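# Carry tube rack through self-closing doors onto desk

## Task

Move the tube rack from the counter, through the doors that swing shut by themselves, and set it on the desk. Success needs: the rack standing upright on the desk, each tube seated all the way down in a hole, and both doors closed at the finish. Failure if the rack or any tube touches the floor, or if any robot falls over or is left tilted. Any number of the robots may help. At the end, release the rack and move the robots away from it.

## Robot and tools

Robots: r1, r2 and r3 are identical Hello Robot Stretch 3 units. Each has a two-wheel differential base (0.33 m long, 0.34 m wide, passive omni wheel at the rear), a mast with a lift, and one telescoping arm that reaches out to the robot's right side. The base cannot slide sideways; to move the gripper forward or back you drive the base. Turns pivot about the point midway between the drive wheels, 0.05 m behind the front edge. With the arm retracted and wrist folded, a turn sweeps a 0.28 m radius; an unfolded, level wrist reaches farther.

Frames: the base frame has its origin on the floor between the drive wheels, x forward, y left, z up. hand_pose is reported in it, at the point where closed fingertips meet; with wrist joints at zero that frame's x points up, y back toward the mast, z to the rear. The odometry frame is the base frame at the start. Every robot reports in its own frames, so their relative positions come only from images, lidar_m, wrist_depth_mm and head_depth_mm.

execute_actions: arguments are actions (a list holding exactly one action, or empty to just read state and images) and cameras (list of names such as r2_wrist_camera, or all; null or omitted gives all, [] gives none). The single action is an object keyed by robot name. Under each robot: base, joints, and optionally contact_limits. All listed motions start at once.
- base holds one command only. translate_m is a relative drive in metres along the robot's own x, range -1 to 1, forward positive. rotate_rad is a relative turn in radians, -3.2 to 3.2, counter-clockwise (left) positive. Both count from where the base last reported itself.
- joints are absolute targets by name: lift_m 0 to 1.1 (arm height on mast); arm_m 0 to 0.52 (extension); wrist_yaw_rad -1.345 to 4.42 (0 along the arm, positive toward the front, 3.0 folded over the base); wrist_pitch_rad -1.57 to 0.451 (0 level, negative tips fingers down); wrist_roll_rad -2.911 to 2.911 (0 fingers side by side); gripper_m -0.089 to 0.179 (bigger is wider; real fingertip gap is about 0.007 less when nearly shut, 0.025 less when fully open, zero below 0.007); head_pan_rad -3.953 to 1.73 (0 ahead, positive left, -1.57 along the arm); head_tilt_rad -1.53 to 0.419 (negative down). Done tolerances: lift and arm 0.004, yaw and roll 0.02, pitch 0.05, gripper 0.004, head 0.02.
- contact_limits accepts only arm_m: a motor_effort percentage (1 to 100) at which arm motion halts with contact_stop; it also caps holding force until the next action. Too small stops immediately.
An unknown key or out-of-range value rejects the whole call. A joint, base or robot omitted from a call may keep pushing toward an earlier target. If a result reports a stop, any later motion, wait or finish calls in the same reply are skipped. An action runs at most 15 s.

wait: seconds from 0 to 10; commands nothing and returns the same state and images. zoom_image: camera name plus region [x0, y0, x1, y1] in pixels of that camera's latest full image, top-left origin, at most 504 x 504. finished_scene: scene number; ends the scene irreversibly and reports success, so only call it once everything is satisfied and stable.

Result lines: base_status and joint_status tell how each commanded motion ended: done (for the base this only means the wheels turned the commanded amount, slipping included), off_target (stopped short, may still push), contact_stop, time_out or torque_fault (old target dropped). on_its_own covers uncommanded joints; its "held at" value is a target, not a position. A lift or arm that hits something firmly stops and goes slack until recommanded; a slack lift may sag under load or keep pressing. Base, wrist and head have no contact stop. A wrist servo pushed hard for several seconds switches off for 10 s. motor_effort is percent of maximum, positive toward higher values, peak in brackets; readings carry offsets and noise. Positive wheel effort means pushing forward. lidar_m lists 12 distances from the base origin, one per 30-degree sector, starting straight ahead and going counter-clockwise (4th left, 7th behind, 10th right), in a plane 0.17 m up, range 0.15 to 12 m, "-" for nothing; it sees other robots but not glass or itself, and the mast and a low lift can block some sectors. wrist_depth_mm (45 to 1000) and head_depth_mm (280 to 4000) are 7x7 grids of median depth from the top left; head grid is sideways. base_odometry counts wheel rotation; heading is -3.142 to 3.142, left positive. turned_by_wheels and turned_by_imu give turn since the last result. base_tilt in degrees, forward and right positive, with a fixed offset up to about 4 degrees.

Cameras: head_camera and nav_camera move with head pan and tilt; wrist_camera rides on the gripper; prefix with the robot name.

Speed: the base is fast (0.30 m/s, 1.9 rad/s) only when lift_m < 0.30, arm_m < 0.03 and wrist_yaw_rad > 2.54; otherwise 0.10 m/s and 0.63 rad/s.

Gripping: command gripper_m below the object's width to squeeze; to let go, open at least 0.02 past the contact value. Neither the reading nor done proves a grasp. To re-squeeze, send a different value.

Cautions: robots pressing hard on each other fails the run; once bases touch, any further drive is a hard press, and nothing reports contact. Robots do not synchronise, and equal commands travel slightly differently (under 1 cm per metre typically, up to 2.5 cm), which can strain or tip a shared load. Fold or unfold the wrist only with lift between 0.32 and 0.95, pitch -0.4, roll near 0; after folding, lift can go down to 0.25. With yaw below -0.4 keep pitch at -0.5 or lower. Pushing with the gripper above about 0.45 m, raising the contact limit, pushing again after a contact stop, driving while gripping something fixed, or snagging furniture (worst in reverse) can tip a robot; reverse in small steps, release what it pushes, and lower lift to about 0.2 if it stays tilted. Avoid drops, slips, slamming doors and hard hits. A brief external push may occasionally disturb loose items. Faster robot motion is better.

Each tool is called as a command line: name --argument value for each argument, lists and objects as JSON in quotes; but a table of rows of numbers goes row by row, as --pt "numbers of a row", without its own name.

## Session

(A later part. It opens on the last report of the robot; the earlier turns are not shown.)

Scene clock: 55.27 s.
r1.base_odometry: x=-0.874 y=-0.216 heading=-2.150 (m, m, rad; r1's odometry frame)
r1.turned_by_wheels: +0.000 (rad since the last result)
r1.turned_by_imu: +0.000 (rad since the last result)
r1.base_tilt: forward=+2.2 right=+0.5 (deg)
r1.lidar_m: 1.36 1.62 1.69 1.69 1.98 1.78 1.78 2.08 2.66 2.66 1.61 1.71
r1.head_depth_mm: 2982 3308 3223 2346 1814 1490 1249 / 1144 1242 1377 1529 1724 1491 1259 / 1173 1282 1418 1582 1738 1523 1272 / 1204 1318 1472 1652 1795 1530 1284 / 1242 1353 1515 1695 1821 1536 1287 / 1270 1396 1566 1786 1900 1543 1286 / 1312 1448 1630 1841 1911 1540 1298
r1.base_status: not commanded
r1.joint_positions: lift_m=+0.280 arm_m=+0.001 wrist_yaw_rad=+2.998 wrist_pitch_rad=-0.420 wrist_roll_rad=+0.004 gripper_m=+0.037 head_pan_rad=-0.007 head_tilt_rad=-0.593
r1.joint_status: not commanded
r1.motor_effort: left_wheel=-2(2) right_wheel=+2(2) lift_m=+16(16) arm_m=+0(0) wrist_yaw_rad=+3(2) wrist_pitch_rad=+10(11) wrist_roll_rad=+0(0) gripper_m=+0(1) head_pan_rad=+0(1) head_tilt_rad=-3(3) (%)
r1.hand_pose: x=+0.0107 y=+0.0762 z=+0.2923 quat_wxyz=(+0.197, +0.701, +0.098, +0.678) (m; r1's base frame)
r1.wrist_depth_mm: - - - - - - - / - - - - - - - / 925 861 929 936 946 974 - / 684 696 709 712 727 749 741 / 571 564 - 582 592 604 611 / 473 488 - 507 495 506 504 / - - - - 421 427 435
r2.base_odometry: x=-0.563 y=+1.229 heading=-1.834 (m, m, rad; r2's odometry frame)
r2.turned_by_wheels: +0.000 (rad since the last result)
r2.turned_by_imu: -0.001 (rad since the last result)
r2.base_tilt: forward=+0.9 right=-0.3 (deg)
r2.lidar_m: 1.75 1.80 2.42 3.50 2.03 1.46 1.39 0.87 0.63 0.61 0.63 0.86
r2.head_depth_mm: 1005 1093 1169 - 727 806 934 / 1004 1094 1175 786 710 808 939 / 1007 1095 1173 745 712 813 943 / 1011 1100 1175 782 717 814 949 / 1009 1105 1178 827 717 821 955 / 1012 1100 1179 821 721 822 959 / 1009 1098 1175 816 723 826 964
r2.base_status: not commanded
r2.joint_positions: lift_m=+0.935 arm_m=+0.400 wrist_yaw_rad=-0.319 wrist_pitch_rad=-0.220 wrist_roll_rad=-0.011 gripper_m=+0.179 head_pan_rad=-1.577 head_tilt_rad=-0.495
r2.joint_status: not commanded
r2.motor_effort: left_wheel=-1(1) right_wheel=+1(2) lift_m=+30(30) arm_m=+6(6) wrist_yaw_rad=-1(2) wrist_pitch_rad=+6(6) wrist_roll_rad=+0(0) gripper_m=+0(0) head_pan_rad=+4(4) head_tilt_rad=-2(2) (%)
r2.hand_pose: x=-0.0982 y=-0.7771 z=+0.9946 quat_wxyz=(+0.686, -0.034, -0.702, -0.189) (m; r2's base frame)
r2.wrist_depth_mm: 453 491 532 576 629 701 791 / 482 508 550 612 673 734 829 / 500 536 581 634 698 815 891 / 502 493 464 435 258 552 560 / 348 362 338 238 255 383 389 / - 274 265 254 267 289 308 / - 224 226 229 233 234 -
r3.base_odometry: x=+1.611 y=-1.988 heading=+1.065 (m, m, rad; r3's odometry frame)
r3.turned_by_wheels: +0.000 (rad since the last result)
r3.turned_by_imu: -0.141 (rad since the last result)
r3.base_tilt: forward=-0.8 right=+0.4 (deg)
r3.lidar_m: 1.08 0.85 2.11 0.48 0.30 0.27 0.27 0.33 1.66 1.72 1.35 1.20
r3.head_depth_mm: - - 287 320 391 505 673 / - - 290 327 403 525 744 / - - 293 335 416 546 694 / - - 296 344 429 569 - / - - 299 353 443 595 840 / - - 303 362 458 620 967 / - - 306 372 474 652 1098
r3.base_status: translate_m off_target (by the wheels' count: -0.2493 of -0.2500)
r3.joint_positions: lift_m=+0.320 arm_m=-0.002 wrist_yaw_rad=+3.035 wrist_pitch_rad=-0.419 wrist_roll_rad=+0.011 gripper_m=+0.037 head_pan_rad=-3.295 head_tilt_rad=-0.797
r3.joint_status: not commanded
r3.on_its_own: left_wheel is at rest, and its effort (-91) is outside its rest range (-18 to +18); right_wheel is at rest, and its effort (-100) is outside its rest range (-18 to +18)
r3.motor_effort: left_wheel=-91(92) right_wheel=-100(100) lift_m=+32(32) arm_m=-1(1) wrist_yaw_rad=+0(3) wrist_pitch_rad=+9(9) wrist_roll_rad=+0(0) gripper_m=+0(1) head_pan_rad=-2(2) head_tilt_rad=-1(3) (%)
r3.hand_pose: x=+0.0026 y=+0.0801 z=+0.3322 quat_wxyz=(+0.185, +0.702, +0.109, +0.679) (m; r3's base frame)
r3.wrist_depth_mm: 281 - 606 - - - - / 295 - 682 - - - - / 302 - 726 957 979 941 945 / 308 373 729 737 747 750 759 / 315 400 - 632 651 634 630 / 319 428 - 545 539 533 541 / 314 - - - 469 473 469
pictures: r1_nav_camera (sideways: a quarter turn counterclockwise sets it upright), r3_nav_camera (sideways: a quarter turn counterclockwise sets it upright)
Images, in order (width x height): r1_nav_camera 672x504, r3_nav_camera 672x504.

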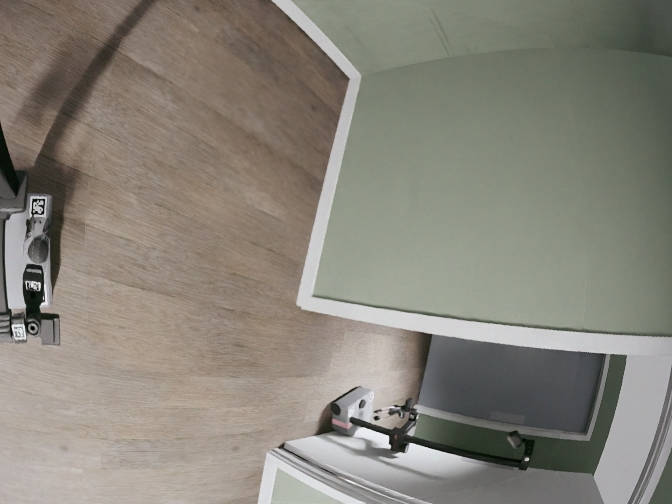

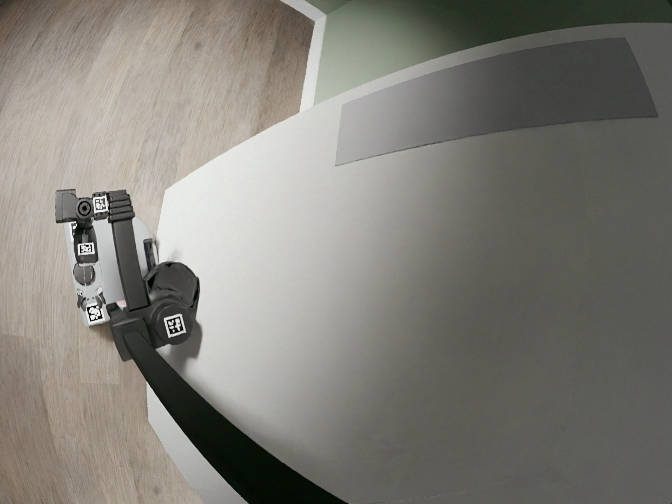

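execute_actions --actions '[{"r3":{"base":{"translate_m":0.03}},"r2":{"base":{"translate_m":-0.04},"joints":{"lift_m":0.922}},"r1":{"base":{"rotate_rad":-0.95}}}]' --cameras '[]'

execute_actions --actions '[{"r3":{"base":{"rotate_rad":1.25}},"r2":{"base":{"translate_m":-0.023},"joints":{"arm_m":0.52}},"r1":{"base":{"translate_m":0.4}}}]' --cameras '["r3_nav_camera","r1_nav_camera","r2_wrist_camera"]'

Scene clock: 57.90 s.
r1.base_odometry: x=-0.874 y=-0.216 heading=-3.100 (m, m, rad; r1's odometry frame)
r1.turned_by_wheels: -0.950 (rad since the last result)
r1.turned_by_imu: -0.950 (rad since the last result)
r1.base_tilt: forward=+2.1 right=+0.5 (deg)
r1.lidar_m: 1.61 1.37 1.38 1.72 1.69 1.70 1.94 1.77 1.79 2.22 2.66 2.31
r1.head_depth_mm: 1901 2100 2377 2322 1819 1494 1251 / 1715 1905 2116 2276 1825 1498 1262 / 1586 1739 1917 2110 1846 1503 1265 / 1471 1600 1750 1949 1856 1509 1279 / 1374 1511 1691 1903 1868 1534 1292 / 1435 1616 1875 2166 1893 1535 1290 / 1670 1930 2073 2203 1901 1552 1296
r1.base_status: done
r1.joint_positions: lift_m=+0.280 arm_m=+0.001 wrist_yaw_rad=+2.998 wrist_pitch_rad=-0.420 wrist_roll_rad=+0.004 gripper_m=+0.037 head_pan_rad=-0.007 head_tilt_rad=-0.593
r1.joint_status: not commanded
r1.motor_effort: left_wheel=+2(9) right_wheel=-1(5) lift_m=+16(16) arm_m=+1(1) wrist_yaw_rad=+1(2) wrist_pitch_rad=+11(10) wrist_roll_rad=+0(0) gripper_m=+0(0) head_pan_rad=+0(1) head_tilt_rad=-3(4) (%)
r1.hand_pose: x=+0.0107 y=+0.0762 z=+0.2923 quat_wxyz=(+0.197, +0.701, +0.098, +0.678) (m; r1's base frame)
r1.wrist_depth_mm: - - - - - - - / - - - - - - - / 887 884 899 948 943 967 - / 686 699 712 710 728 744 756 / 561 572 - 583 590 601 604 / 474 502 - 502 506 493 504 / - - - - 417 430 434
r2.base_odometry: x=-0.552 y=+1.268 heading=-1.834 (m, m, rad; r2's odometry frame)
r2.turned_by_wheels: +0.000 (rad since the last result)
r2.turned_by_imu: +0.000 (rad since the last result)
r2.base_tilt: forward=+0.8 right=-0.3 (deg)
r2.lidar_m: 1.79 1.84 2.48 3.49 1.97 1.41 1.35 0.87 0.64 0.61 0.63 0.86
r2.head_depth_mm: 1004 1095 1167 938 - 808 937 / 1007 1100 1180 748 711 809 939 / 1007 1097 1174 711 713 811 942 / 1009 1102 1176 822 717 818 949 / 1007 1099 1172 826 718 821 954 / 1006 1100 1179 819 721 824 960 / 1009 1099 1178 819 723 826 967
r2.base_status: done
r2.joint_positions: lift_m=+0.922 arm_m=+0.400 wrist_yaw_rad=-0.319 wrist_pitch_rad=-0.220 wrist_roll_rad=-0.011 gripper_m=+0.179 head_pan_rad=-1.577 head_tilt_rad=-0.495
r2.joint_status: all done
r2.motor_effort: left_wheel=+0(4) right_wheel=+1(5) lift_m=+30(30) arm_m=+6(6) wrist_yaw_rad=-1(2) wrist_pitch_rad=+6(6) wrist_roll_rad=+0(0) gripper_m=+0(0) head_pan_rad=+4(4) head_tilt_rad=-3(3) (%)
r2.hand_pose: x=-0.0982 y=-0.7771 z=+0.9816 quat_wxyz=(+0.686, -0.034, -0.702, -0.189) (m; r2's base frame)
r2.wrist_depth_mm: 460 490 533 571 637 701 785 / 481 516 554 604 670 754 844 / 496 542 584 252 711 782 902 / 440 459 235 225 497 508 523 / 322 326 227 240 330 353 358 / - 253 233 247 263 267 286 / - 208 210 213 217 217 -
r3.base_odometry: x=+1.626 y=-1.962 heading=+1.065 (m, m, rad; r3's odometry frame)
r3.turned_by_wheels: +0.000 (rad since the last result)
r3.turned_by_imu: +0.000 (rad since the last result)
r3.base_tilt: forward=-0.7 right=+0.3 (deg)
r3.lidar_m: 1.06 0.82 2.10 0.52 0.31 0.27 0.27 0.32 1.68 1.73 1.32 1.18
r3.head_depth_mm: - - 288 325 400 523 706 / - - 291 331 409 537 773 / - - 293 337 418 553 711 / - - 294 343 428 568 - / - - 298 349 438 588 830 / - - 301 356 449 606 936 / - - 303 362 460 625 981
r3.base_status: done
r3.joint_positions: lift_m=+0.320 arm_m=-0.002 wrist_yaw_rad=+3.035 wrist_pitch_rad=-0.419 wrist_roll_rad=+0.011 gripper_m=+0.037 head_pan_rad=-3.295 head_tilt_rad=-0.797
r3.joint_status: not commanded
r3.motor_effort: left_wheel=-5(88) right_wheel=-14(100) lift_m=+31(31) arm_m=-1(1) wrist_yaw_rad=+0(0) wrist_pitch_rad=+9(9) wrist_roll_rad=+0(0) gripper_m=+0(0) head_pan_rad=-2(2) head_tilt_rad=-2(1) (%)
r3.hand_pose: x=+0.0026 y=+0.0801 z=+0.3322 quat_wxyz=(+0.185, +0.702, +0.109, +0.679) (m; r3's base frame)
r3.wrist_depth_mm: 289 - - - - - - / 307 - - - - - - / 311 - 845 937 953 956 943 / 319 389 745 739 758 740 763 / 322 410 - 619 635 624 629 / 320 447 - 551 538 537 537 / 319 - - - 469 473 477
pictures: none
No camera images: the call's "cameras" was empty. Leave "cameras" out to get every camera's image.

Scene clock: 60.97 s.
r1.base_odometry: x=-1.273 y=-0.233 heading=-3.099 (m, m, rad; r1's odometry frame)
r1.turned_by_wheels: +0.000 (rad since the last result)
r1.turned_by_imu: +0.001 (rad since the last result)
r1.base_tilt: forward=+2.1 right=+0.5 (deg)
r1.lidar_m: 1.21 1.38 1.09 1.32 1.94 1.96 2.28 2.09 2.11 2.62 2.52 1.77
r1.head_depth_mm: 1422 1613 1796 2083 1814 1484 1256 / 1316 1453 1620 1837 1830 1492 1258 / 1209 1327 1460 1617 1781 1506 1272 / 1128 1225 1340 1475 1678 1516 1270 / 1040 1135 1232 1384 1603 1518 1282 / 1051 1163 1309 1513 1771 1547 1288 / 1113 1268 1493 1791 1920 1551 1294
r1.base_status: done
r1.joint_positions: lift_m=+0.280 arm_m=+0.001 wrist_yaw_rad=+2.999 wrist_pitch_rad=-0.420 wrist_roll_rad=+0.004 gripper_m=+0.037 head_pan_rad=-0.007 head_tilt_rad=-0.593
r1.joint_status: not commanded
r1.motor_effort: left_wheel=+2(10) right_wheel=-1(4) lift_m=+16(16) arm_m=+0(0) wrist_yaw_rad=+2(1) wrist_pitch_rad=+11(10) wrist_roll_rad=+0(1) gripper_m=+0(0) head_pan_rad=-1(1) head_tilt_rad=-3(3) (%)
r1.hand_pose: x=+0.0107 y=+0.0763 z=+0.2924 quat_wxyz=(+0.197, +0.701, +0.098, +0.678) (m; r1's base frame)
r1.wrist_depth_mm: - - - - - - - / - - - - - - - / 902 870 924 926 946 953 - / 684 688 711 704 732 742 748 / 565 562 - 581 596 593 601 / 472 493 - 499 506 490 502 / - - - - 426 427 430
r2.base_odometry: x=-0.546 y=+1.290 heading=-1.834 (m, m, rad; r2's odometry frame)
r2.turned_by_wheels: +0.000 (rad since the last result)
r2.turned_by_imu: -0.001 (rad since the last result)
r2.base_tilt: forward=+0.9 right=-0.3 (deg)
r2.lidar_m: 1.81 1.87 2.52 3.50 1.93 1.39 1.33 0.87 0.63 0.61 0.63 0.86
r2.head_depth_mm: 1007 1098 1168 - - 820 938 / 1008 1095 1173 785 712 810 937 / 1010 1097 1155 784 714 812 945 / 1011 1100 1175 802 716 816 947 / 1011 1095 1179 822 719 820 954 / 1009 1101 1179 821 718 823 963 / 1013 1106 1177 818 723 828 962
r2.base_status: done
r2.joint_positions: lift_m=+0.922 arm_m=+0.518 wrist_yaw_rad=-0.319 wrist_pitch_rad=-0.220 wrist_roll_rad=-0.011 gripper_m=+0.179 head_pan_rad=-1.577 head_tilt_rad=-0.495
r2.joint_status: all done
joint sent to its limit — the command would take r2.arm_m past its upper limit, so that joint was sent only as far as its limit.
r2.motor_effort: left_wheel=-1(4) right_wheel=+1(4) lift_m=+30(30) arm_m=+6(7) wrist_yaw_rad=+0(1) wrist_pitch_rad=+6(6) wrist_roll_rad=+0(0) gripper_m=+0(0) head_pan_rad=+4(4) head_tilt_rad=-3(3) (%)
r2.hand_pose: x=-0.0983 y=-0.8952 z=+0.9816 quat_wxyz=(+0.685, -0.034, -0.702, -0.189) (m; r2's base frame)
r2.wrist_depth_mm: 370 400 426 461 507 569 623 / 386 411 447 487 537 603 666 / 400 430 472 514 576 642 717 / 414 427 466 484 126 510 526 / 321 292 182 111 126 349 359 / - 130 145 130 130 265 286 / - 143 144 120 127 210 -
r3.base_odometry: x=+1.626 y=-1.962 heading=+2.315 (m, m, rad; r3's odometry frame)
r3.turned_by_wheels: +1.250 (rad since the last result)
r3.turned_by_imu: +1.262 (rad since the last result)
r3.base_tilt: forward=-0.7 right=+0.3 (deg)
r3.lidar_m: 1.74 0.33 0.21 0.19 0.19 0.24 1.68 1.67 1.22 1.17 0.82 0.83
r3.head_depth_mm: - 291 300 317 343 374 412 / 1563 1750 358 388 428 476 530 / 1535 1770 2031 1817 1436 653 711 / 1542 1760 2023 1811 1530 1311 - / 1554 1784 2029 1808 1518 1298 1170 / 1527 1739 1998 1779 1516 1316 1149 / 1501 1708 1972 1781 1507 1297 1140
r3.base_status: done
r3.joint_positions: lift_m=+0.320 arm_m=-0.002 wrist_yaw_rad=+3.035 wrist_pitch_rad=-0.419 wrist_roll_rad=+0.011 gripper_m=+0.037 head_pan_rad=-3.295 head_tilt_rad=-0.797
r3.joint_status: not commanded
r3.motor_effort: left_wheel=+0(17) right_wheel=-6(12) lift_m=+30(32) arm_m=-1(2) wrist_yaw_rad=+0(0) wrist_pitch_rad=+9(9) wrist_roll_rad=+0(0) gripper_m=+0(0) head_pan_rad=-2(1) head_tilt_rad=-1(2) (%)
r3.hand_pose: x=+0.0026 y=+0.0801 z=+0.3322 quat_wxyz=(+0.185, +0.702, +0.109, +0.679) (m; r3's base frame)
r3.wrist_depth_mm: 182 - 207 224 243 265 295 / 196 - 228 245 269 297 335 / 212 - 250 270 297 336 382 / 231 244 281 304 338 389 446 / 253 274 - 336 396 460 543 / 284 307 - 383 480 525 540 / 308 - - - 470 476 477
pictures: r1_nav_camera (sideways: a quarter turn counterclockwise sets it upright), r2_wrist_camera, r3_nav_camera (sideways: a quarter turn counterclockwise sets it upright)
Images, in order (width x height): r1_nav_camera 672x504, r2_wrist_camera 644x364, r3_nav_camera 672x504.

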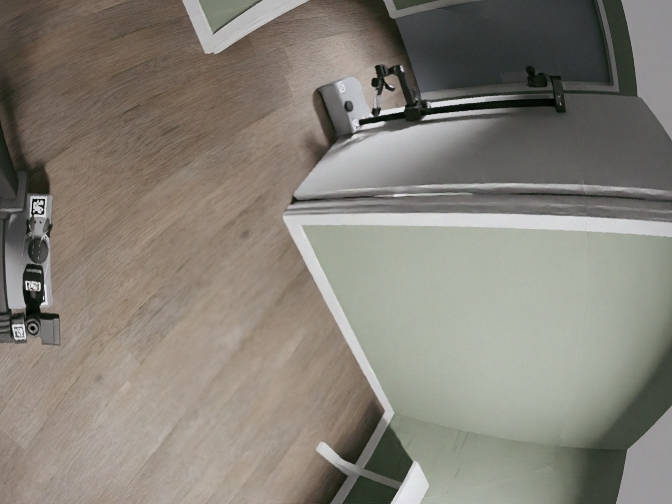

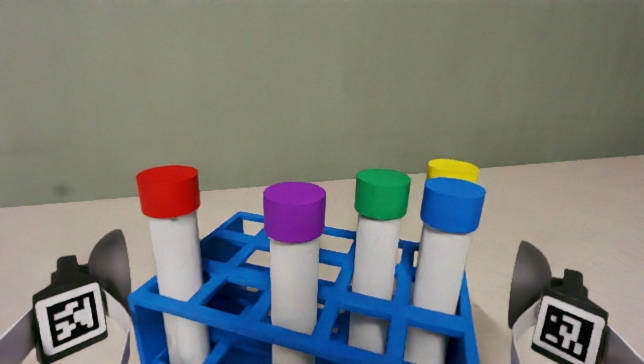

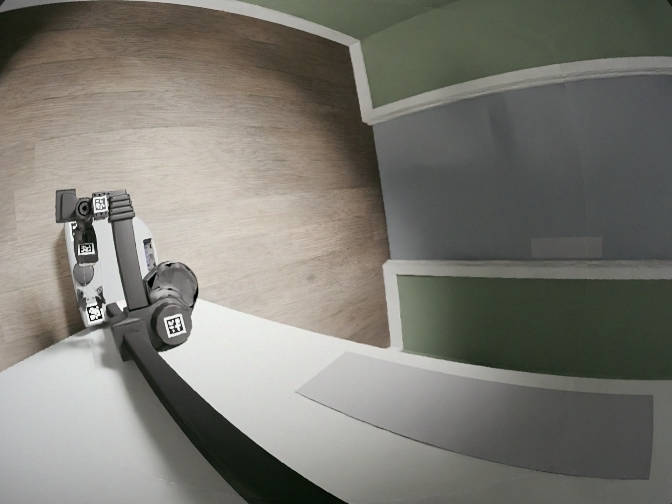

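execute_actions --actions '[{"r3":{"base":{"rotate_rad":-0.15}},"r2":{"joints":{"gripper_m":0.10}},"r1":{"base":{"rotate_rad":0.95}}}]' --cameras '["r2_wrist_camera","r2_head_camera"]'

execute_actions --actions '[{"r3":{"base":{"translate_m":-0.33}}}]' --cameras '["r3_nav_camera","r1_nav_camera"]'

Scene clock: 63.33 s.
r1.base_odometry: x=-1.273 y=-0.233 heading=-2.150 (m, m, rad; r1's odometry frame)
r1.turned_by_wheels: +0.950 (rad since the last result)
r1.turned_by_imu: +0.950 (rad since the last result)
r1.base_tilt: forward=+2.2 right=+0.5 (deg)
r1.lidar_m: 1.09 1.24 1.93 1.94 2.28 2.09 2.10 2.45 2.52 2.04 1.21 1.25
r1.head_depth_mm: 2873 3126 3254 2350 1812 1489 1249 / 2897 3165 3276 2371 1830 1505 1270 / 2972 3249 3346 2397 1834 1507 1271 / 935 1027 1128 1245 1420 1517 1269 / 940 1034 1152 1296 1487 1528 1276 / 965 1067 1197 1358 1555 1529 1294 / 1001 1103 1233 1400 1618 1559 1301
r1.base_status: done
r1.joint_positions: lift_m=+0.280 arm_m=+0.001 wrist_yaw_rad=+2.999 wrist_pitch_rad=-0.420 wrist_roll_rad=+0.004 gripper_m=+0.037 head_pan_rad=-0.007 head_tilt_rad=-0.593
r1.joint_status: not commanded
r1.motor_effort: left_wheel=-2(8) right_wheel=+2(6) lift_m=+16(16) arm_m=+0(1) wrist_yaw_rad=+2(2) wrist_pitch_rad=+11(11) wrist_roll_rad=-1(0) gripper_m=+2(0) head_pan_rad=+1(0) head_tilt_rad=-3(4) (%)
r1.hand_pose: x=+0.0107 y=+0.0762 z=+0.2924 quat_wxyz=(+0.197, +0.701, +0.098, +0.678) (m; r1's base frame)
r1.wrist_depth_mm: - - - - - - - / - - - - - - - / 884 866 924 942 967 977 - / 680 689 721 720 734 738 749 / 565 562 - 578 601 597 606 / 476 495 - 497 492 500 503 / - - - - 422 423 432
r2.base_odometry: x=-0.546 y=+1.290 heading=-1.834 (m, m, rad; r2's odometry frame)
r2.turned_by_wheels: +0.000 (rad since the last result)
r2.turned_by_imu: +0.000 (rad since the last result)
r2.base_tilt: forward=+0.8 right=-0.3 (deg)
r2.lidar_m: 1.81 1.87 2.51 3.50 1.93 1.39 1.33 0.87 0.63 0.61 0.63 0.86
r2.head_depth_mm: 1007 1100 1170 - - 821 938 / 1010 1096 1173 786 711 809 940 / 1011 1100 1158 785 713 813 945 / 1009 1099 1179 803 717 816 949 / 1006 1105 1177 825 719 822 954 / 1008 1100 1175 821 719 822 959 / 1011 1105 1174 820 726 828 964
r2.base_status: not commanded
r2.joint_positions: lift_m=+0.922 arm_m=+0.518 wrist_yaw_rad=-0.319 wrist_pitch_rad=-0.211 wrist_roll_rad=-0.011 gripper_m=+0.101 head_pan_rad=-1.577 head_tilt_rad=-0.495
r2.joint_status: all done
r2.motor_effort: left_wheel=+0(1) right_wheel=+1(1) lift_m=+30(30) arm_m=+5(5) wrist_yaw_rad=-2(1) wrist_pitch_rad=+3(6) wrist_roll_rad=+0(0) gripper_m=-19(93) head_pan_rad=+4(4) head_tilt_rad=-3(3) (%)
r2.hand_pose: x=-0.0984 y=-0.8959 z=+0.9839 quat_wxyz=(+0.686, -0.037, -0.702, -0.186) (m; r2's base frame)
r2.wrist_depth_mm: 368 393 429 463 511 573 640 / 385 411 441 483 531 596 669 / 402 427 470 517 572 641 724 / 415 437 472 517 147 480 545 / 329 332 181 108 128 330 369 / 261 131 146 130 133 135 280 / - 153 143 119 130 206 234
r3.base_odometry: x=+1.626 y=-1.962 heading=+2.166 (m, m, rad; r3's odometry frame)
r3.turned_by_wheels: -0.150 (rad since the last result)
r3.turned_by_imu: -0.150 (rad since the last result)
r3.base_tilt: forward=-0.6 right=+0.4 (deg)
r3.lidar_m: 1.74 0.43 0.24 0.21 0.21 0.24 1.68 1.74 1.28 1.18 0.98 0.82
r3.head_depth_mm: - - 289 304 335 373 421 / - 298 322 357 401 461 533 / 1620 1786 396 438 507 600 671 / 1578 1819 2071 1817 1531 1290 - / 1520 1747 2015 1805 1517 1308 1176 / 1544 1767 2015 1776 1509 1308 1150 / 1498 1691 1968 1782 1508 1297 1148
r3.base_status: done
r3.joint_positions: lift_m=+0.320 arm_m=-0.002 wrist_yaw_rad=+3.035 wrist_pitch_rad=-0.419 wrist_roll_rad=+0.011 gripper_m=+0.037 head_pan_rad=-3.295 head_tilt_rad=-0.797
r3.joint_status: not commanded
r3.motor_effort: left_wheel=+8(17) right_wheel=-14(21) lift_m=+31(31) arm_m=-1(1) wrist_yaw_rad=-1(0) wrist_pitch_rad=+9(9) wrist_roll_rad=+0(0) gripper_m=+0(0) head_pan_rad=-2(2) head_tilt_rad=-1(1) (%)
r3.hand_pose: x=+0.0026 y=+0.0801 z=+0.3322 quat_wxyz=(+0.185, +0.702, +0.109, +0.679) (m; r3's base frame)
r3.wrist_depth_mm: 185 - 221 249 279 323 383 / 199 - 244 271 312 367 442 / 213 - 267 299 351 421 514 / 231 247 297 335 399 489 695 / 252 274 - 371 483 594 633 / 275 311 - 424 537 531 541 / 301 - - - 471 468 469
pictures: r2_head_camera (sideways: a quarter turn clockwise sets it upright), r2_wrist_camera
Images, in order (width x height): r2_head_camera 896x504, r2_wrist_camera 644x364.

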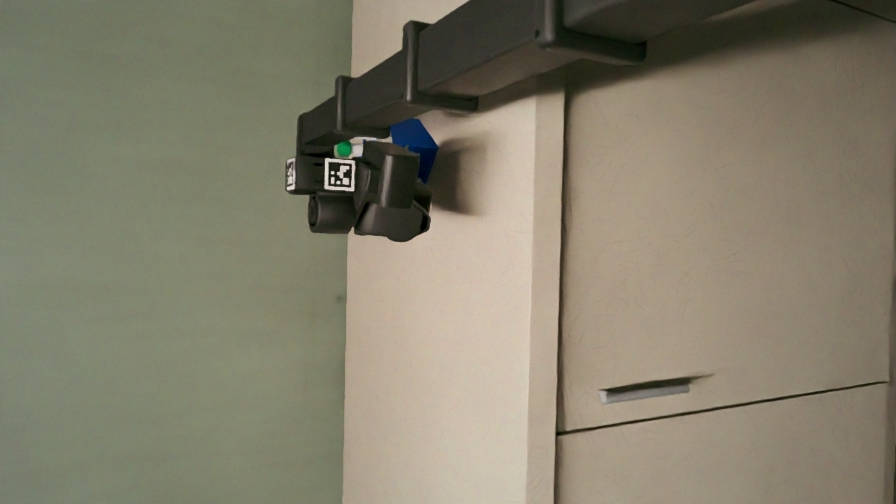

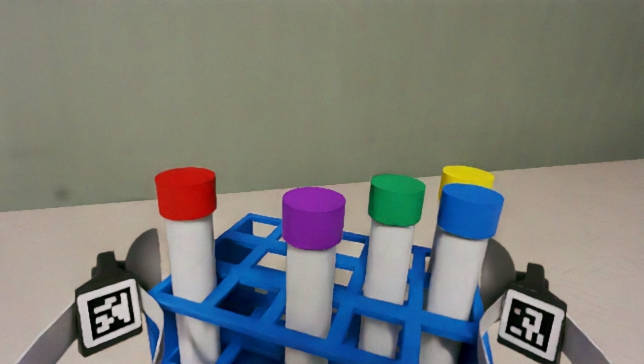

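Scene clock: 67.60 s.
r1.base_odometry: x=-1.273 y=-0.233 heading=-2.150 (m, m, rad; r1's odometry frame)
r1.turned_by_wheels: +0.000 (rad since the last result)
r1.turned_by_imu: +0.000 (rad since the last result)
r1.base_tilt: forward=+2.2 right=+0.4 (deg)
r1.lidar_m: 1.09 1.24 1.94 1.94 2.28 2.09 2.09 2.45 2.52 2.04 1.22 1.25
r1.head_depth_mm: 2911 3124 3209 2347 1813 1489 1248 / 2915 3211 3305 2341 1841 1496 1260 / 2959 3181 3388 2384 1842 1510 1269 / 931 1023 1127 1240 1426 1521 1280 / 935 1041 1152 1303 1485 1521 1285 / 970 1076 1188 1352 1554 1530 1291 / 999 1110 1239 1414 1633 1550 1287
r1.base_status: not commanded
r1.joint_positions: lift_m=+0.280 arm_m=+0.001 wrist_yaw_rad=+2.999 wrist_pitch_rad=-0.420 wrist_roll_rad=+0.004 gripper_m=+0.037 head_pan_rad=-0.007 head_tilt_rad=-0.593
r1.joint_status: not commanded
r1.motor_effort: left_wheel=-2(2) right_wheel=+2(2) lift_m=+16(16) arm_m=-1(0) wrist_yaw_rad=+2(2) wrist_pitch_rad=+11(11) wrist_roll_rad=-1(1) gripper_m=+0(1) head_pan_rad=+1(0) head_tilt_rad=-3(4) (%)
r1.hand_pose: x=+0.0107 y=+0.0762 z=+0.2924 quat_wxyz=(+0.197, +0.701, +0.098, +0.678) (m; r1's base frame)
r1.wrist_depth_mm: - - - - - - - / - - - - - - - / 907 885 911 932 973 963 - / 685 691 704 710 732 752 745 / 557 567 - 578 593 590 609 / 477 490 - 507 505 500 502 / - - - - 416 429 431
r2.base_odometry: x=-0.546 y=+1.290 heading=-1.834 (m, m, rad; r2's odometry frame)
r2.turned_by_wheels: +0.000 (rad since the last result)
r2.turned_by_imu: -0.001 (rad since the last result)
r2.base_tilt: forward=+0.9 right=-0.3 (deg)
r2.lidar_m: 1.81 1.87 2.52 3.48 1.93 1.39 1.33 0.87 0.63 0.61 0.63 0.86
r2.head_depth_mm: 1004 1097 1174 - - 820 934 / 1007 1098 1176 787 711 809 939 / 1006 1100 1160 784 711 813 943 / 1009 1098 1178 803 715 816 949 / 1010 1103 1179 821 718 821 953 / 1010 1100 1177 819 719 824 959 / 1007 1103 1173 815 723 828 966
r2.base_status: not commanded
r2.joint_positions: lift_m=+0.922 arm_m=+0.518 wrist_yaw_rad=-0.319 wrist_pitch_rad=-0.211 wrist_roll_rad=-0.011 gripper_m=+0.101 head_pan_rad=-1.577 head_tilt_rad=-0.495
r2.joint_status: not commanded
r2.motor_effort: left_wheel=-1(0) right_wheel=+1(1) lift_m=+30(30) arm_m=+5(5) wrist_yaw_rad=+0(2) wrist_pitch_rad=+3(3) wrist_roll_rad=+0(0) gripper_m=-18(18) head_pan_rad=+4(4) head_tilt_rad=-3(3) (%)
r2.hand_pose: x=-0.0984 y=-0.8959 z=+0.9839 quat_wxyz=(+0.686, -0.037, -0.702, -0.186) (m; r2's base frame)
r2.wrist_depth_mm: 368 396 424 462 506 567 626 / 384 408 444 486 537 597 674 / 396 432 463 510 565 633 729 / 414 437 471 516 145 489 535 / 328 334 180 109 126 332 369 / 261 131 146 131 132 135 280 / - 152 143 119 129 205 234
r3.base_odometry: x=+1.811 y=-2.235 heading=+2.166 (m, m, rad; r3's odometry frame)
r3.turned_by_wheels: +0.000 (rad since the last result)
r3.turned_by_imu: -0.004 (rad since the last result)
r3.base_tilt: forward=-0.7 right=+0.4 (deg)
r3.lidar_m: 2.07 0.33 0.20 0.18 0.88 1.09 1.35 1.41 1.34 1.23 1.23 1.10
r3.head_depth_mm: 1280 1359 1459 1567 1525 1331 1189 / 1351 1535 1725 1776 1532 1334 1171 / 1305 1512 1778 1814 1533 1324 1207 / 1266 1448 1700 1816 1531 1319 - / 1211 1402 1644 1797 1509 1311 1179 / 1241 1414 1637 1783 1507 1309 1148 / 1208 1363 1579 1737 1507 1302 1144
r3.base_status: done
r3.joint_positions: lift_m=+0.320 arm_m=-0.002 wrist_yaw_rad=+3.035 wrist_pitch_rad=-0.419 wrist_roll_rad=+0.011 gripper_m=+0.037 head_pan_rad=-3.295 head_tilt_rad=-0.797
r3.joint_status: not commanded
r3.motor_effort: left_wheel=+2(5) right_wheel=-5(22) lift_m=+31(31) arm_m=-1(1) wrist_yaw_rad=+0(0) wrist_pitch_rad=+9(9) wrist_roll_rad=+0(0) gripper_m=+0(0) head_pan_rad=-1(2) head_tilt_rad=-1(1) (%)
r3.hand_pose: x=+0.0026 y=+0.0801 z=+0.3322 quat_wxyz=(+0.185, +0.702, +0.109, +0.679) (m; r3's base frame)
r3.wrist_depth_mm: 744 - 198 211 233 262 298 / 786 - 217 231 259 294 342 / 848 - 241 254 290 338 396 / 754 745 265 284 328 390 478 / 614 623 - 318 390 458 598 / 538 537 - 358 483 521 539 / 482 - - - 466 470 475
pictures: r1_nav_camera (sideways: a quarter turn counterclockwise sets it upright), r3_nav_camera (sideways: a quarter turn counterclockwise sets it upright)
Images, in order (width x height): r1_nav_camera 672x504, r3_nav_camera 672x504.

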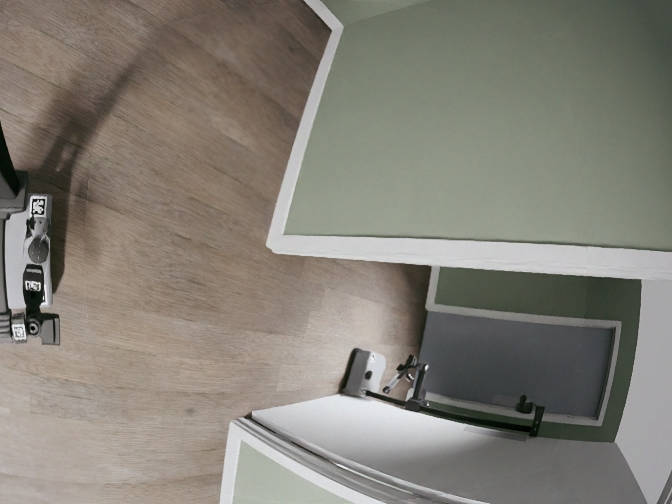

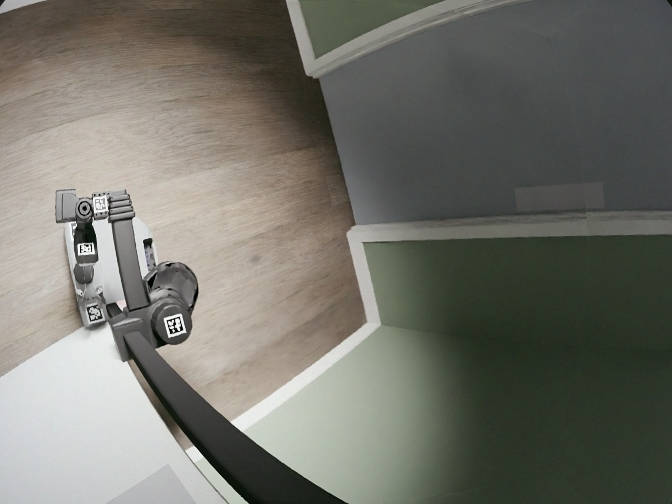

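execute_actions --actions '[{"r2":{"joints":{"lift_m":0.935}},"r1":{"base":{"rotate_rad":-0.3}}}]' --cameras '[]'

execute_actions --actions '[{"r2":{"joints":{"arm_m":0.4,"wrist_yaw_rad":0.0}},"r1":{"base":{"translate_m":1.0},"joints":{"head_tilt_rad":-0.9}}}]' --cameras '["r2_wrist_camera","r1_nav_camera"]'

Scene clock: 69.83 s.
r1.base_odometry: x=-1.273 y=-0.233 heading=-2.449 (m, m, rad; r1's odometry frame)
r1.turned_by_wheels: -0.300 (rad since the last result)
r1.turned_by_imu: -0.300 (rad since the last result)
r1.base_tilt: forward=+2.1 right=+0.5 (deg)
r1.lidar_m: 1.88 1.09 1.48 1.94 2.00 2.18 2.09 2.16 2.52 2.39 1.52 1.21
r1.head_depth_mm: 1541 1615 1687 1779 1758 1486 1255 / 2937 3114 2189 2277 1832 1495 1252 / 2957 3260 2982 2257 1850 1509 1280 / 2974 3226 3461 2406 1858 1518 1270 / 2903 3153 3349 2431 1876 1518 1284 / 2880 3190 3408 2277 1392 1477 1291 / 2839 989 1061 1176 1334 1490 1296
r1.base_status: done
r1.joint_positions: lift_m=+0.280 arm_m=+0.001 wrist_yaw_rad=+2.999 wrist_pitch_rad=-0.420 wrist_roll_rad=+0.004 gripper_m=+0.037 head_pan_rad=-0.007 head_tilt_rad=-0.593
r1.joint_status: not commanded
r1.motor_effort: left_wheel=+2(9) right_wheel=-2(5) lift_m=+16(16) arm_m=-1(1) wrist_yaw_rad=+1(2) wrist_pitch_rad=+11(10) wrist_roll_rad=+0(1) gripper_m=+0(0) head_pan_rad=+0(1) head_tilt_rad=-4(4) (%)
r1.hand_pose: x=+0.0107 y=+0.0762 z=+0.2924 quat_wxyz=(+0.197, +0.701, +0.098, +0.678) (m; r1's base frame)
r1.wrist_depth_mm: - - - - - - - / - - - - - - - / 888 885 927 936 951 - 937 / 684 682 706 712 720 734 757 / 557 564 - 578 592 590 599 / 469 489 - 501 502 493 507 / - - - - 424 427 432
r2.base_odometry: x=-0.546 y=+1.290 heading=-1.834 (m, m, rad; r2's odometry frame)
r2.turned_by_wheels: +0.000 (rad since the last result)
r2.turned_by_imu: +0.000 (rad since the last result)
r2.base_tilt: forward=+0.9 right=-0.3 (deg)
r2.lidar_m: 1.81 1.87 2.51 3.50 1.93 1.39 1.33 0.87 0.63 0.61 0.63 0.86
r2.head_depth_mm: 1005 1089 1169 - - 808 937 / 1006 1102 1174 786 710 809 938 / 1010 1097 1163 784 714 811 945 / 1006 1098 1177 824 717 814 951 / 1009 1099 1175 823 719 817 951 / 1009 1097 1180 820 718 823 959 / 1012 1104 1181 818 725 824 969
r2.base_status: not commanded
r2.joint_positions: lift_m=+0.935 arm_m=+0.518 wrist_yaw_rad=-0.319 wrist_pitch_rad=-0.223 wrist_roll_rad=-0.011 gripper_m=+0.101 head_pan_rad=-1.577 head_tilt_rad=-0.495
r2.joint_status: all done
r2.motor_effort: left_wheel=-1(0) right_wheel=+1(1) lift_m=+50(53) arm_m=+5(5) wrist_yaw_rad=-2(3) wrist_pitch_rad=+7(7) wrist_roll_rad=+0(0) gripper_m=-18(18) head_pan_rad=+4(4) head_tilt_rad=-3(3) (%)
r2.hand_pose: x=-0.0981 y=-0.8950 z=+0.9932 quat_wxyz=(+0.685, -0.033, -0.702, -0.190) (m; r2's base frame)
r2.wrist_depth_mm: 366 393 421 470 503 560 621 / 384 414 445 480 532 597 685 / 399 427 467 518 566 634 729 / 414 435 483 523 143 506 553 / 341 343 178 107 125 345 382 / 277 131 146 129 132 126 293 / - 206 143 119 128 216 245
r3.base_odometry: x=+1.811 y=-2.235 heading=+2.166 (m, m, rad; r3's odometry frame)
r3.turned_by_wheels: +0.000 (rad since the last result)
r3.turned_by_imu: +0.000 (rad since the last result)
r3.base_tilt: forward=-0.8 right=+0.4 (deg)
r3.lidar_m: 2.07 0.33 0.20 0.18 0.88 1.09 1.35 1.42 1.34 1.22 1.23 1.10
r3.head_depth_mm: 1277 1366 1457 1572 1520 1335 1194 / 1354 1551 1728 1790 1540 1331 1175 / 1306 1508 1777 1817 1541 1324 1203 / 1265 1442 1695 1813 1534 1316 - / 1210 1396 1647 1798 1510 1307 1180 / 1243 1412 1640 1768 1506 1303 1153 / 1207 1364 1571 1735 1504 1297 1143
r3.base_status: not commanded
r3.joint_positions: lift_m=+0.320 arm_m=-0.002 wrist_yaw_rad=+3.035 wrist_pitch_rad=-0.419 wrist_roll_rad=+0.011 gripper_m=+0.037 head_pan_rad=-3.295 head_tilt_rad=-0.797
r3.joint_status: not commanded
r3.motor_effort: left_wheel=+2(2) right_wheel=-5(5) lift_m=+31(31) arm_m=-1(1) wrist_yaw_rad=+0(0) wrist_pitch_rad=+9(9) wrist_roll_rad=+0(0) gripper_m=+0(0) head_pan_rad=-1(2) head_tilt_rad=-1(2) (%)
r3.hand_pose: x=+0.0026 y=+0.0801 z=+0.3322 quat_wxyz=(+0.185, +0.702, +0.109, +0.679) (m; r3's base frame)
r3.wrist_depth_mm: 744 - 200 211 233 264 300 / 796 - 218 231 258 294 339 / 833 - 241 257 289 336 395 / 733 746 268 284 331 387 470 / 623 622 - 318 388 467 591 / 532 528 - 363 479 532 541 / 476 - - - 471 469 472
pictures: none
No camera images: the call's "cameras" was empty. Leave "cameras" out to get every camera's image.

Scene clock: 74.93 s.
r1.base_odometry: x=-2.043 y=-0.871 heading=-2.449 (m, m, rad; r1's odometry frame)
r1.turned_by_wheels: +0.000 (rad since the last result)
r1.turned_by_imu: +0.002 (rad since the last result)
r1.base_tilt: forward=+2.2 right=+0.5 (deg)
r1.lidar_m: 1.07 1.31 0.33 0.33 2.01 2.74 3.09 3.20 2.45 0.59 0.57 0.73
r1.head_depth_mm: 2180 2379 1421 1520 1420 1257 1117 / 2246 2426 1600 1552 1434 1257 1121 / 2240 2450 1879 1593 1440 1261 1127 / 2218 2410 2015 1684 1453 1274 1135 / 2223 2419 2014 1703 1462 1284 1137 / 2151 2377 2047 1711 1464 1290 1141 / 2160 2386 2067 1737 1482 1293 1157
r1.base_status: done
r1.joint_positions: lift_m=+0.280 arm_m=+0.001 wrist_yaw_rad=+2.999 wrist_pitch_rad=-0.420 wrist_roll_rad=+0.004 gripper_m=+0.037 head_pan_rad=-0.007 head_tilt_rad=-0.889
r1.joint_status: all done
r1.motor_effort: left_wheel=+2(10) right_wheel=-1(5) lift_m=+16(16) arm_m=+0(0) wrist_yaw_rad=+2(2) wrist_pitch_rad=+11(10) wrist_roll_rad=+0(0) gripper_m=+0(0) head_pan_rad=+1(1) head_tilt_rad=-5(25) (%)
r1.hand_pose: x=+0.0107 y=+0.0763 z=+0.2924 quat_wxyz=(+0.197, +0.701, +0.098, +0.678) (m; r1's base frame)
r1.wrist_depth_mm: - - - 341 353 961 - / - - - 374 399 - - / 883 879 922 411 838 980 - / 691 688 706 461 667 741 742 / 568 560 - 517 586 585 600 / 475 483 - 502 502 496 502 / - - - - 423 429 430
r2.base_odometry: x=-0.546 y=+1.290 heading=-1.834 (m, m, rad; r2's odometry frame)
r2.turned_by_wheels: +0.000 (rad since the last result)
r2.turned_by_imu: -0.001 (rad since the last result)
r2.base_tilt: forward=+0.9 right=-0.3 (deg)
r2.lidar_m: 1.80 1.86 2.51 3.51 1.93 1.39 1.33 0.87 0.63 0.61 0.63 0.86
r2.head_depth_mm: 1007 1098 1171 - 722 823 938 / 1001 1095 1168 768 711 809 942 / 1007 1102 1174 744 713 812 946 / 1008 1098 1174 780 716 815 951 / 1011 1104 1180 823 719 820 951 / 1011 1101 1177 819 721 824 958 / 1009 1101 1177 816 724 828 966
r2.base_status: not commanded
r2.joint_positions: lift_m=+0.935 arm_m=+0.400 wrist_yaw_rad=-0.001 wrist_pitch_rad=-0.224 wrist_roll_rad=-0.011 gripper_m=+0.101 head_pan_rad=-1.577 head_tilt_rad=-0.495
r2.joint_status: all done
r2.motor_effort: left_wheel=+0(0) right_wheel=+1(1) lift_m=+50(50) arm_m=-5(7) wrist_yaw_rad=+2(2) wrist_pitch_rad=+7(7) wrist_roll_rad=+0(0) gripper_m=-18(19) head_pan_rad=+4(4) head_tilt_rad=-3(3) (%)
r2.hand_pose: x=-0.0218 y=-0.7898 z=+0.9930 quat_wxyz=(+0.707, +0.079, -0.699, -0.079) (m; r2's base frame)
r2.wrist_depth_mm: 529 535 537 540 546 543 544 / 556 566 569 569 562 570 573 / 598 588 598 605 602 614 610 / 468 451 467 508 143 501 551 / 344 341 178 106 126 342 383 / 280 131 146 132 133 126 292 / - 207 143 119 128 216 245
r3.base_odometry: x=+1.811 y=-2.235 heading=+2.166 (m, m, rad; r3's odometry frame)
r3.turned_by_wheels: +0.000 (rad since the last result)
r3.turned_by_imu: -0.001 (rad since the last result)
r3.base_tilt: forward=-0.6 right=+0.4 (deg)
r3.lidar_m: 1.08 0.33 0.20 0.18 0.88 1.09 1.35 1.41 1.34 1.22 1.23 1.10
r3.head_depth_mm: 1282 1358 1454 1556 1521 1337 1196 / 1362 1539 1739 1766 1543 1325 1174 / 1308 1513 1795 1820 1531 1322 1206 / 1260 1449 1698 1812 1520 1319 - / 1208 1394 1642 1789 1507 1303 1174 / 1235 1415 1632 1797 1509 1311 1159 / 1210 1361 1574 1730 1505 1294 1145
r3.base_status: not commanded
r3.joint_positions: lift_m=+0.320 arm_m=-0.002 wrist_yaw_rad=+3.035 wrist_pitch_rad=-0.419 wrist_roll_rad=+0.011 gripper_m=+0.037 head_pan_rad=-3.295 head_tilt_rad=-0.797
r3.joint_status: not commanded
r3.motor_effort: left_wheel=+2(2) right_wheel=-4(4) lift_m=+31(31) arm_m=-1(2) wrist_yaw_rad=+0(0) wrist_pitch_rad=+9(9) wrist_roll_rad=+0(0) gripper_m=+0(1) head_pan_rad=-1(2) head_tilt_rad=-2(2) (%)
r3.hand_pose: x=+0.0026 y=+0.0801 z=+0.3322 quat_wxyz=(+0.185, +0.702, +0.109, +0.679) (m; r3's base frame)
r3.wrist_depth_mm: 732 - 197 211 235 262 298 / 780 - 218 232 259 294 340 / 832 - 242 256 290 335 399 / 735 743 267 285 331 392 476 / 622 627 - 315 390 465 578 / 532 538 - 358 478 527 537 / 476 - - - 470 472 472
pictures: r1_nav_camera (sideways: a quarter turn counterclockwise sets it upright), r2_wrist_camera
Images, in order (width x height): r1_nav_camera 672x504, r2_wrist_camera 644x364.

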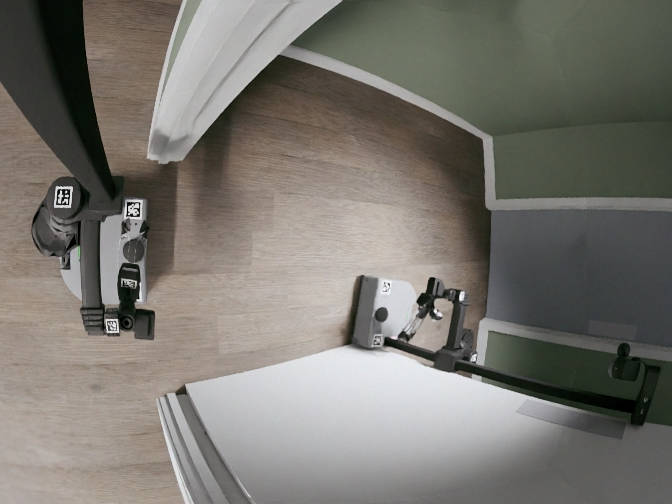

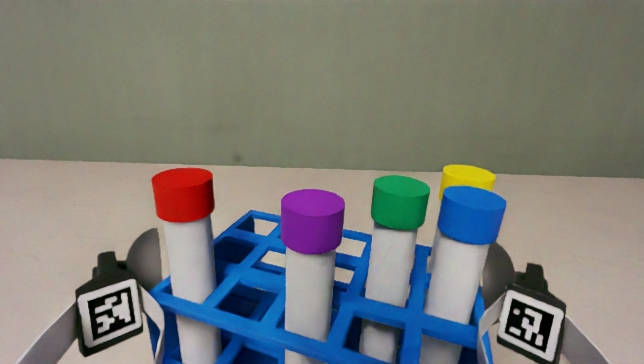

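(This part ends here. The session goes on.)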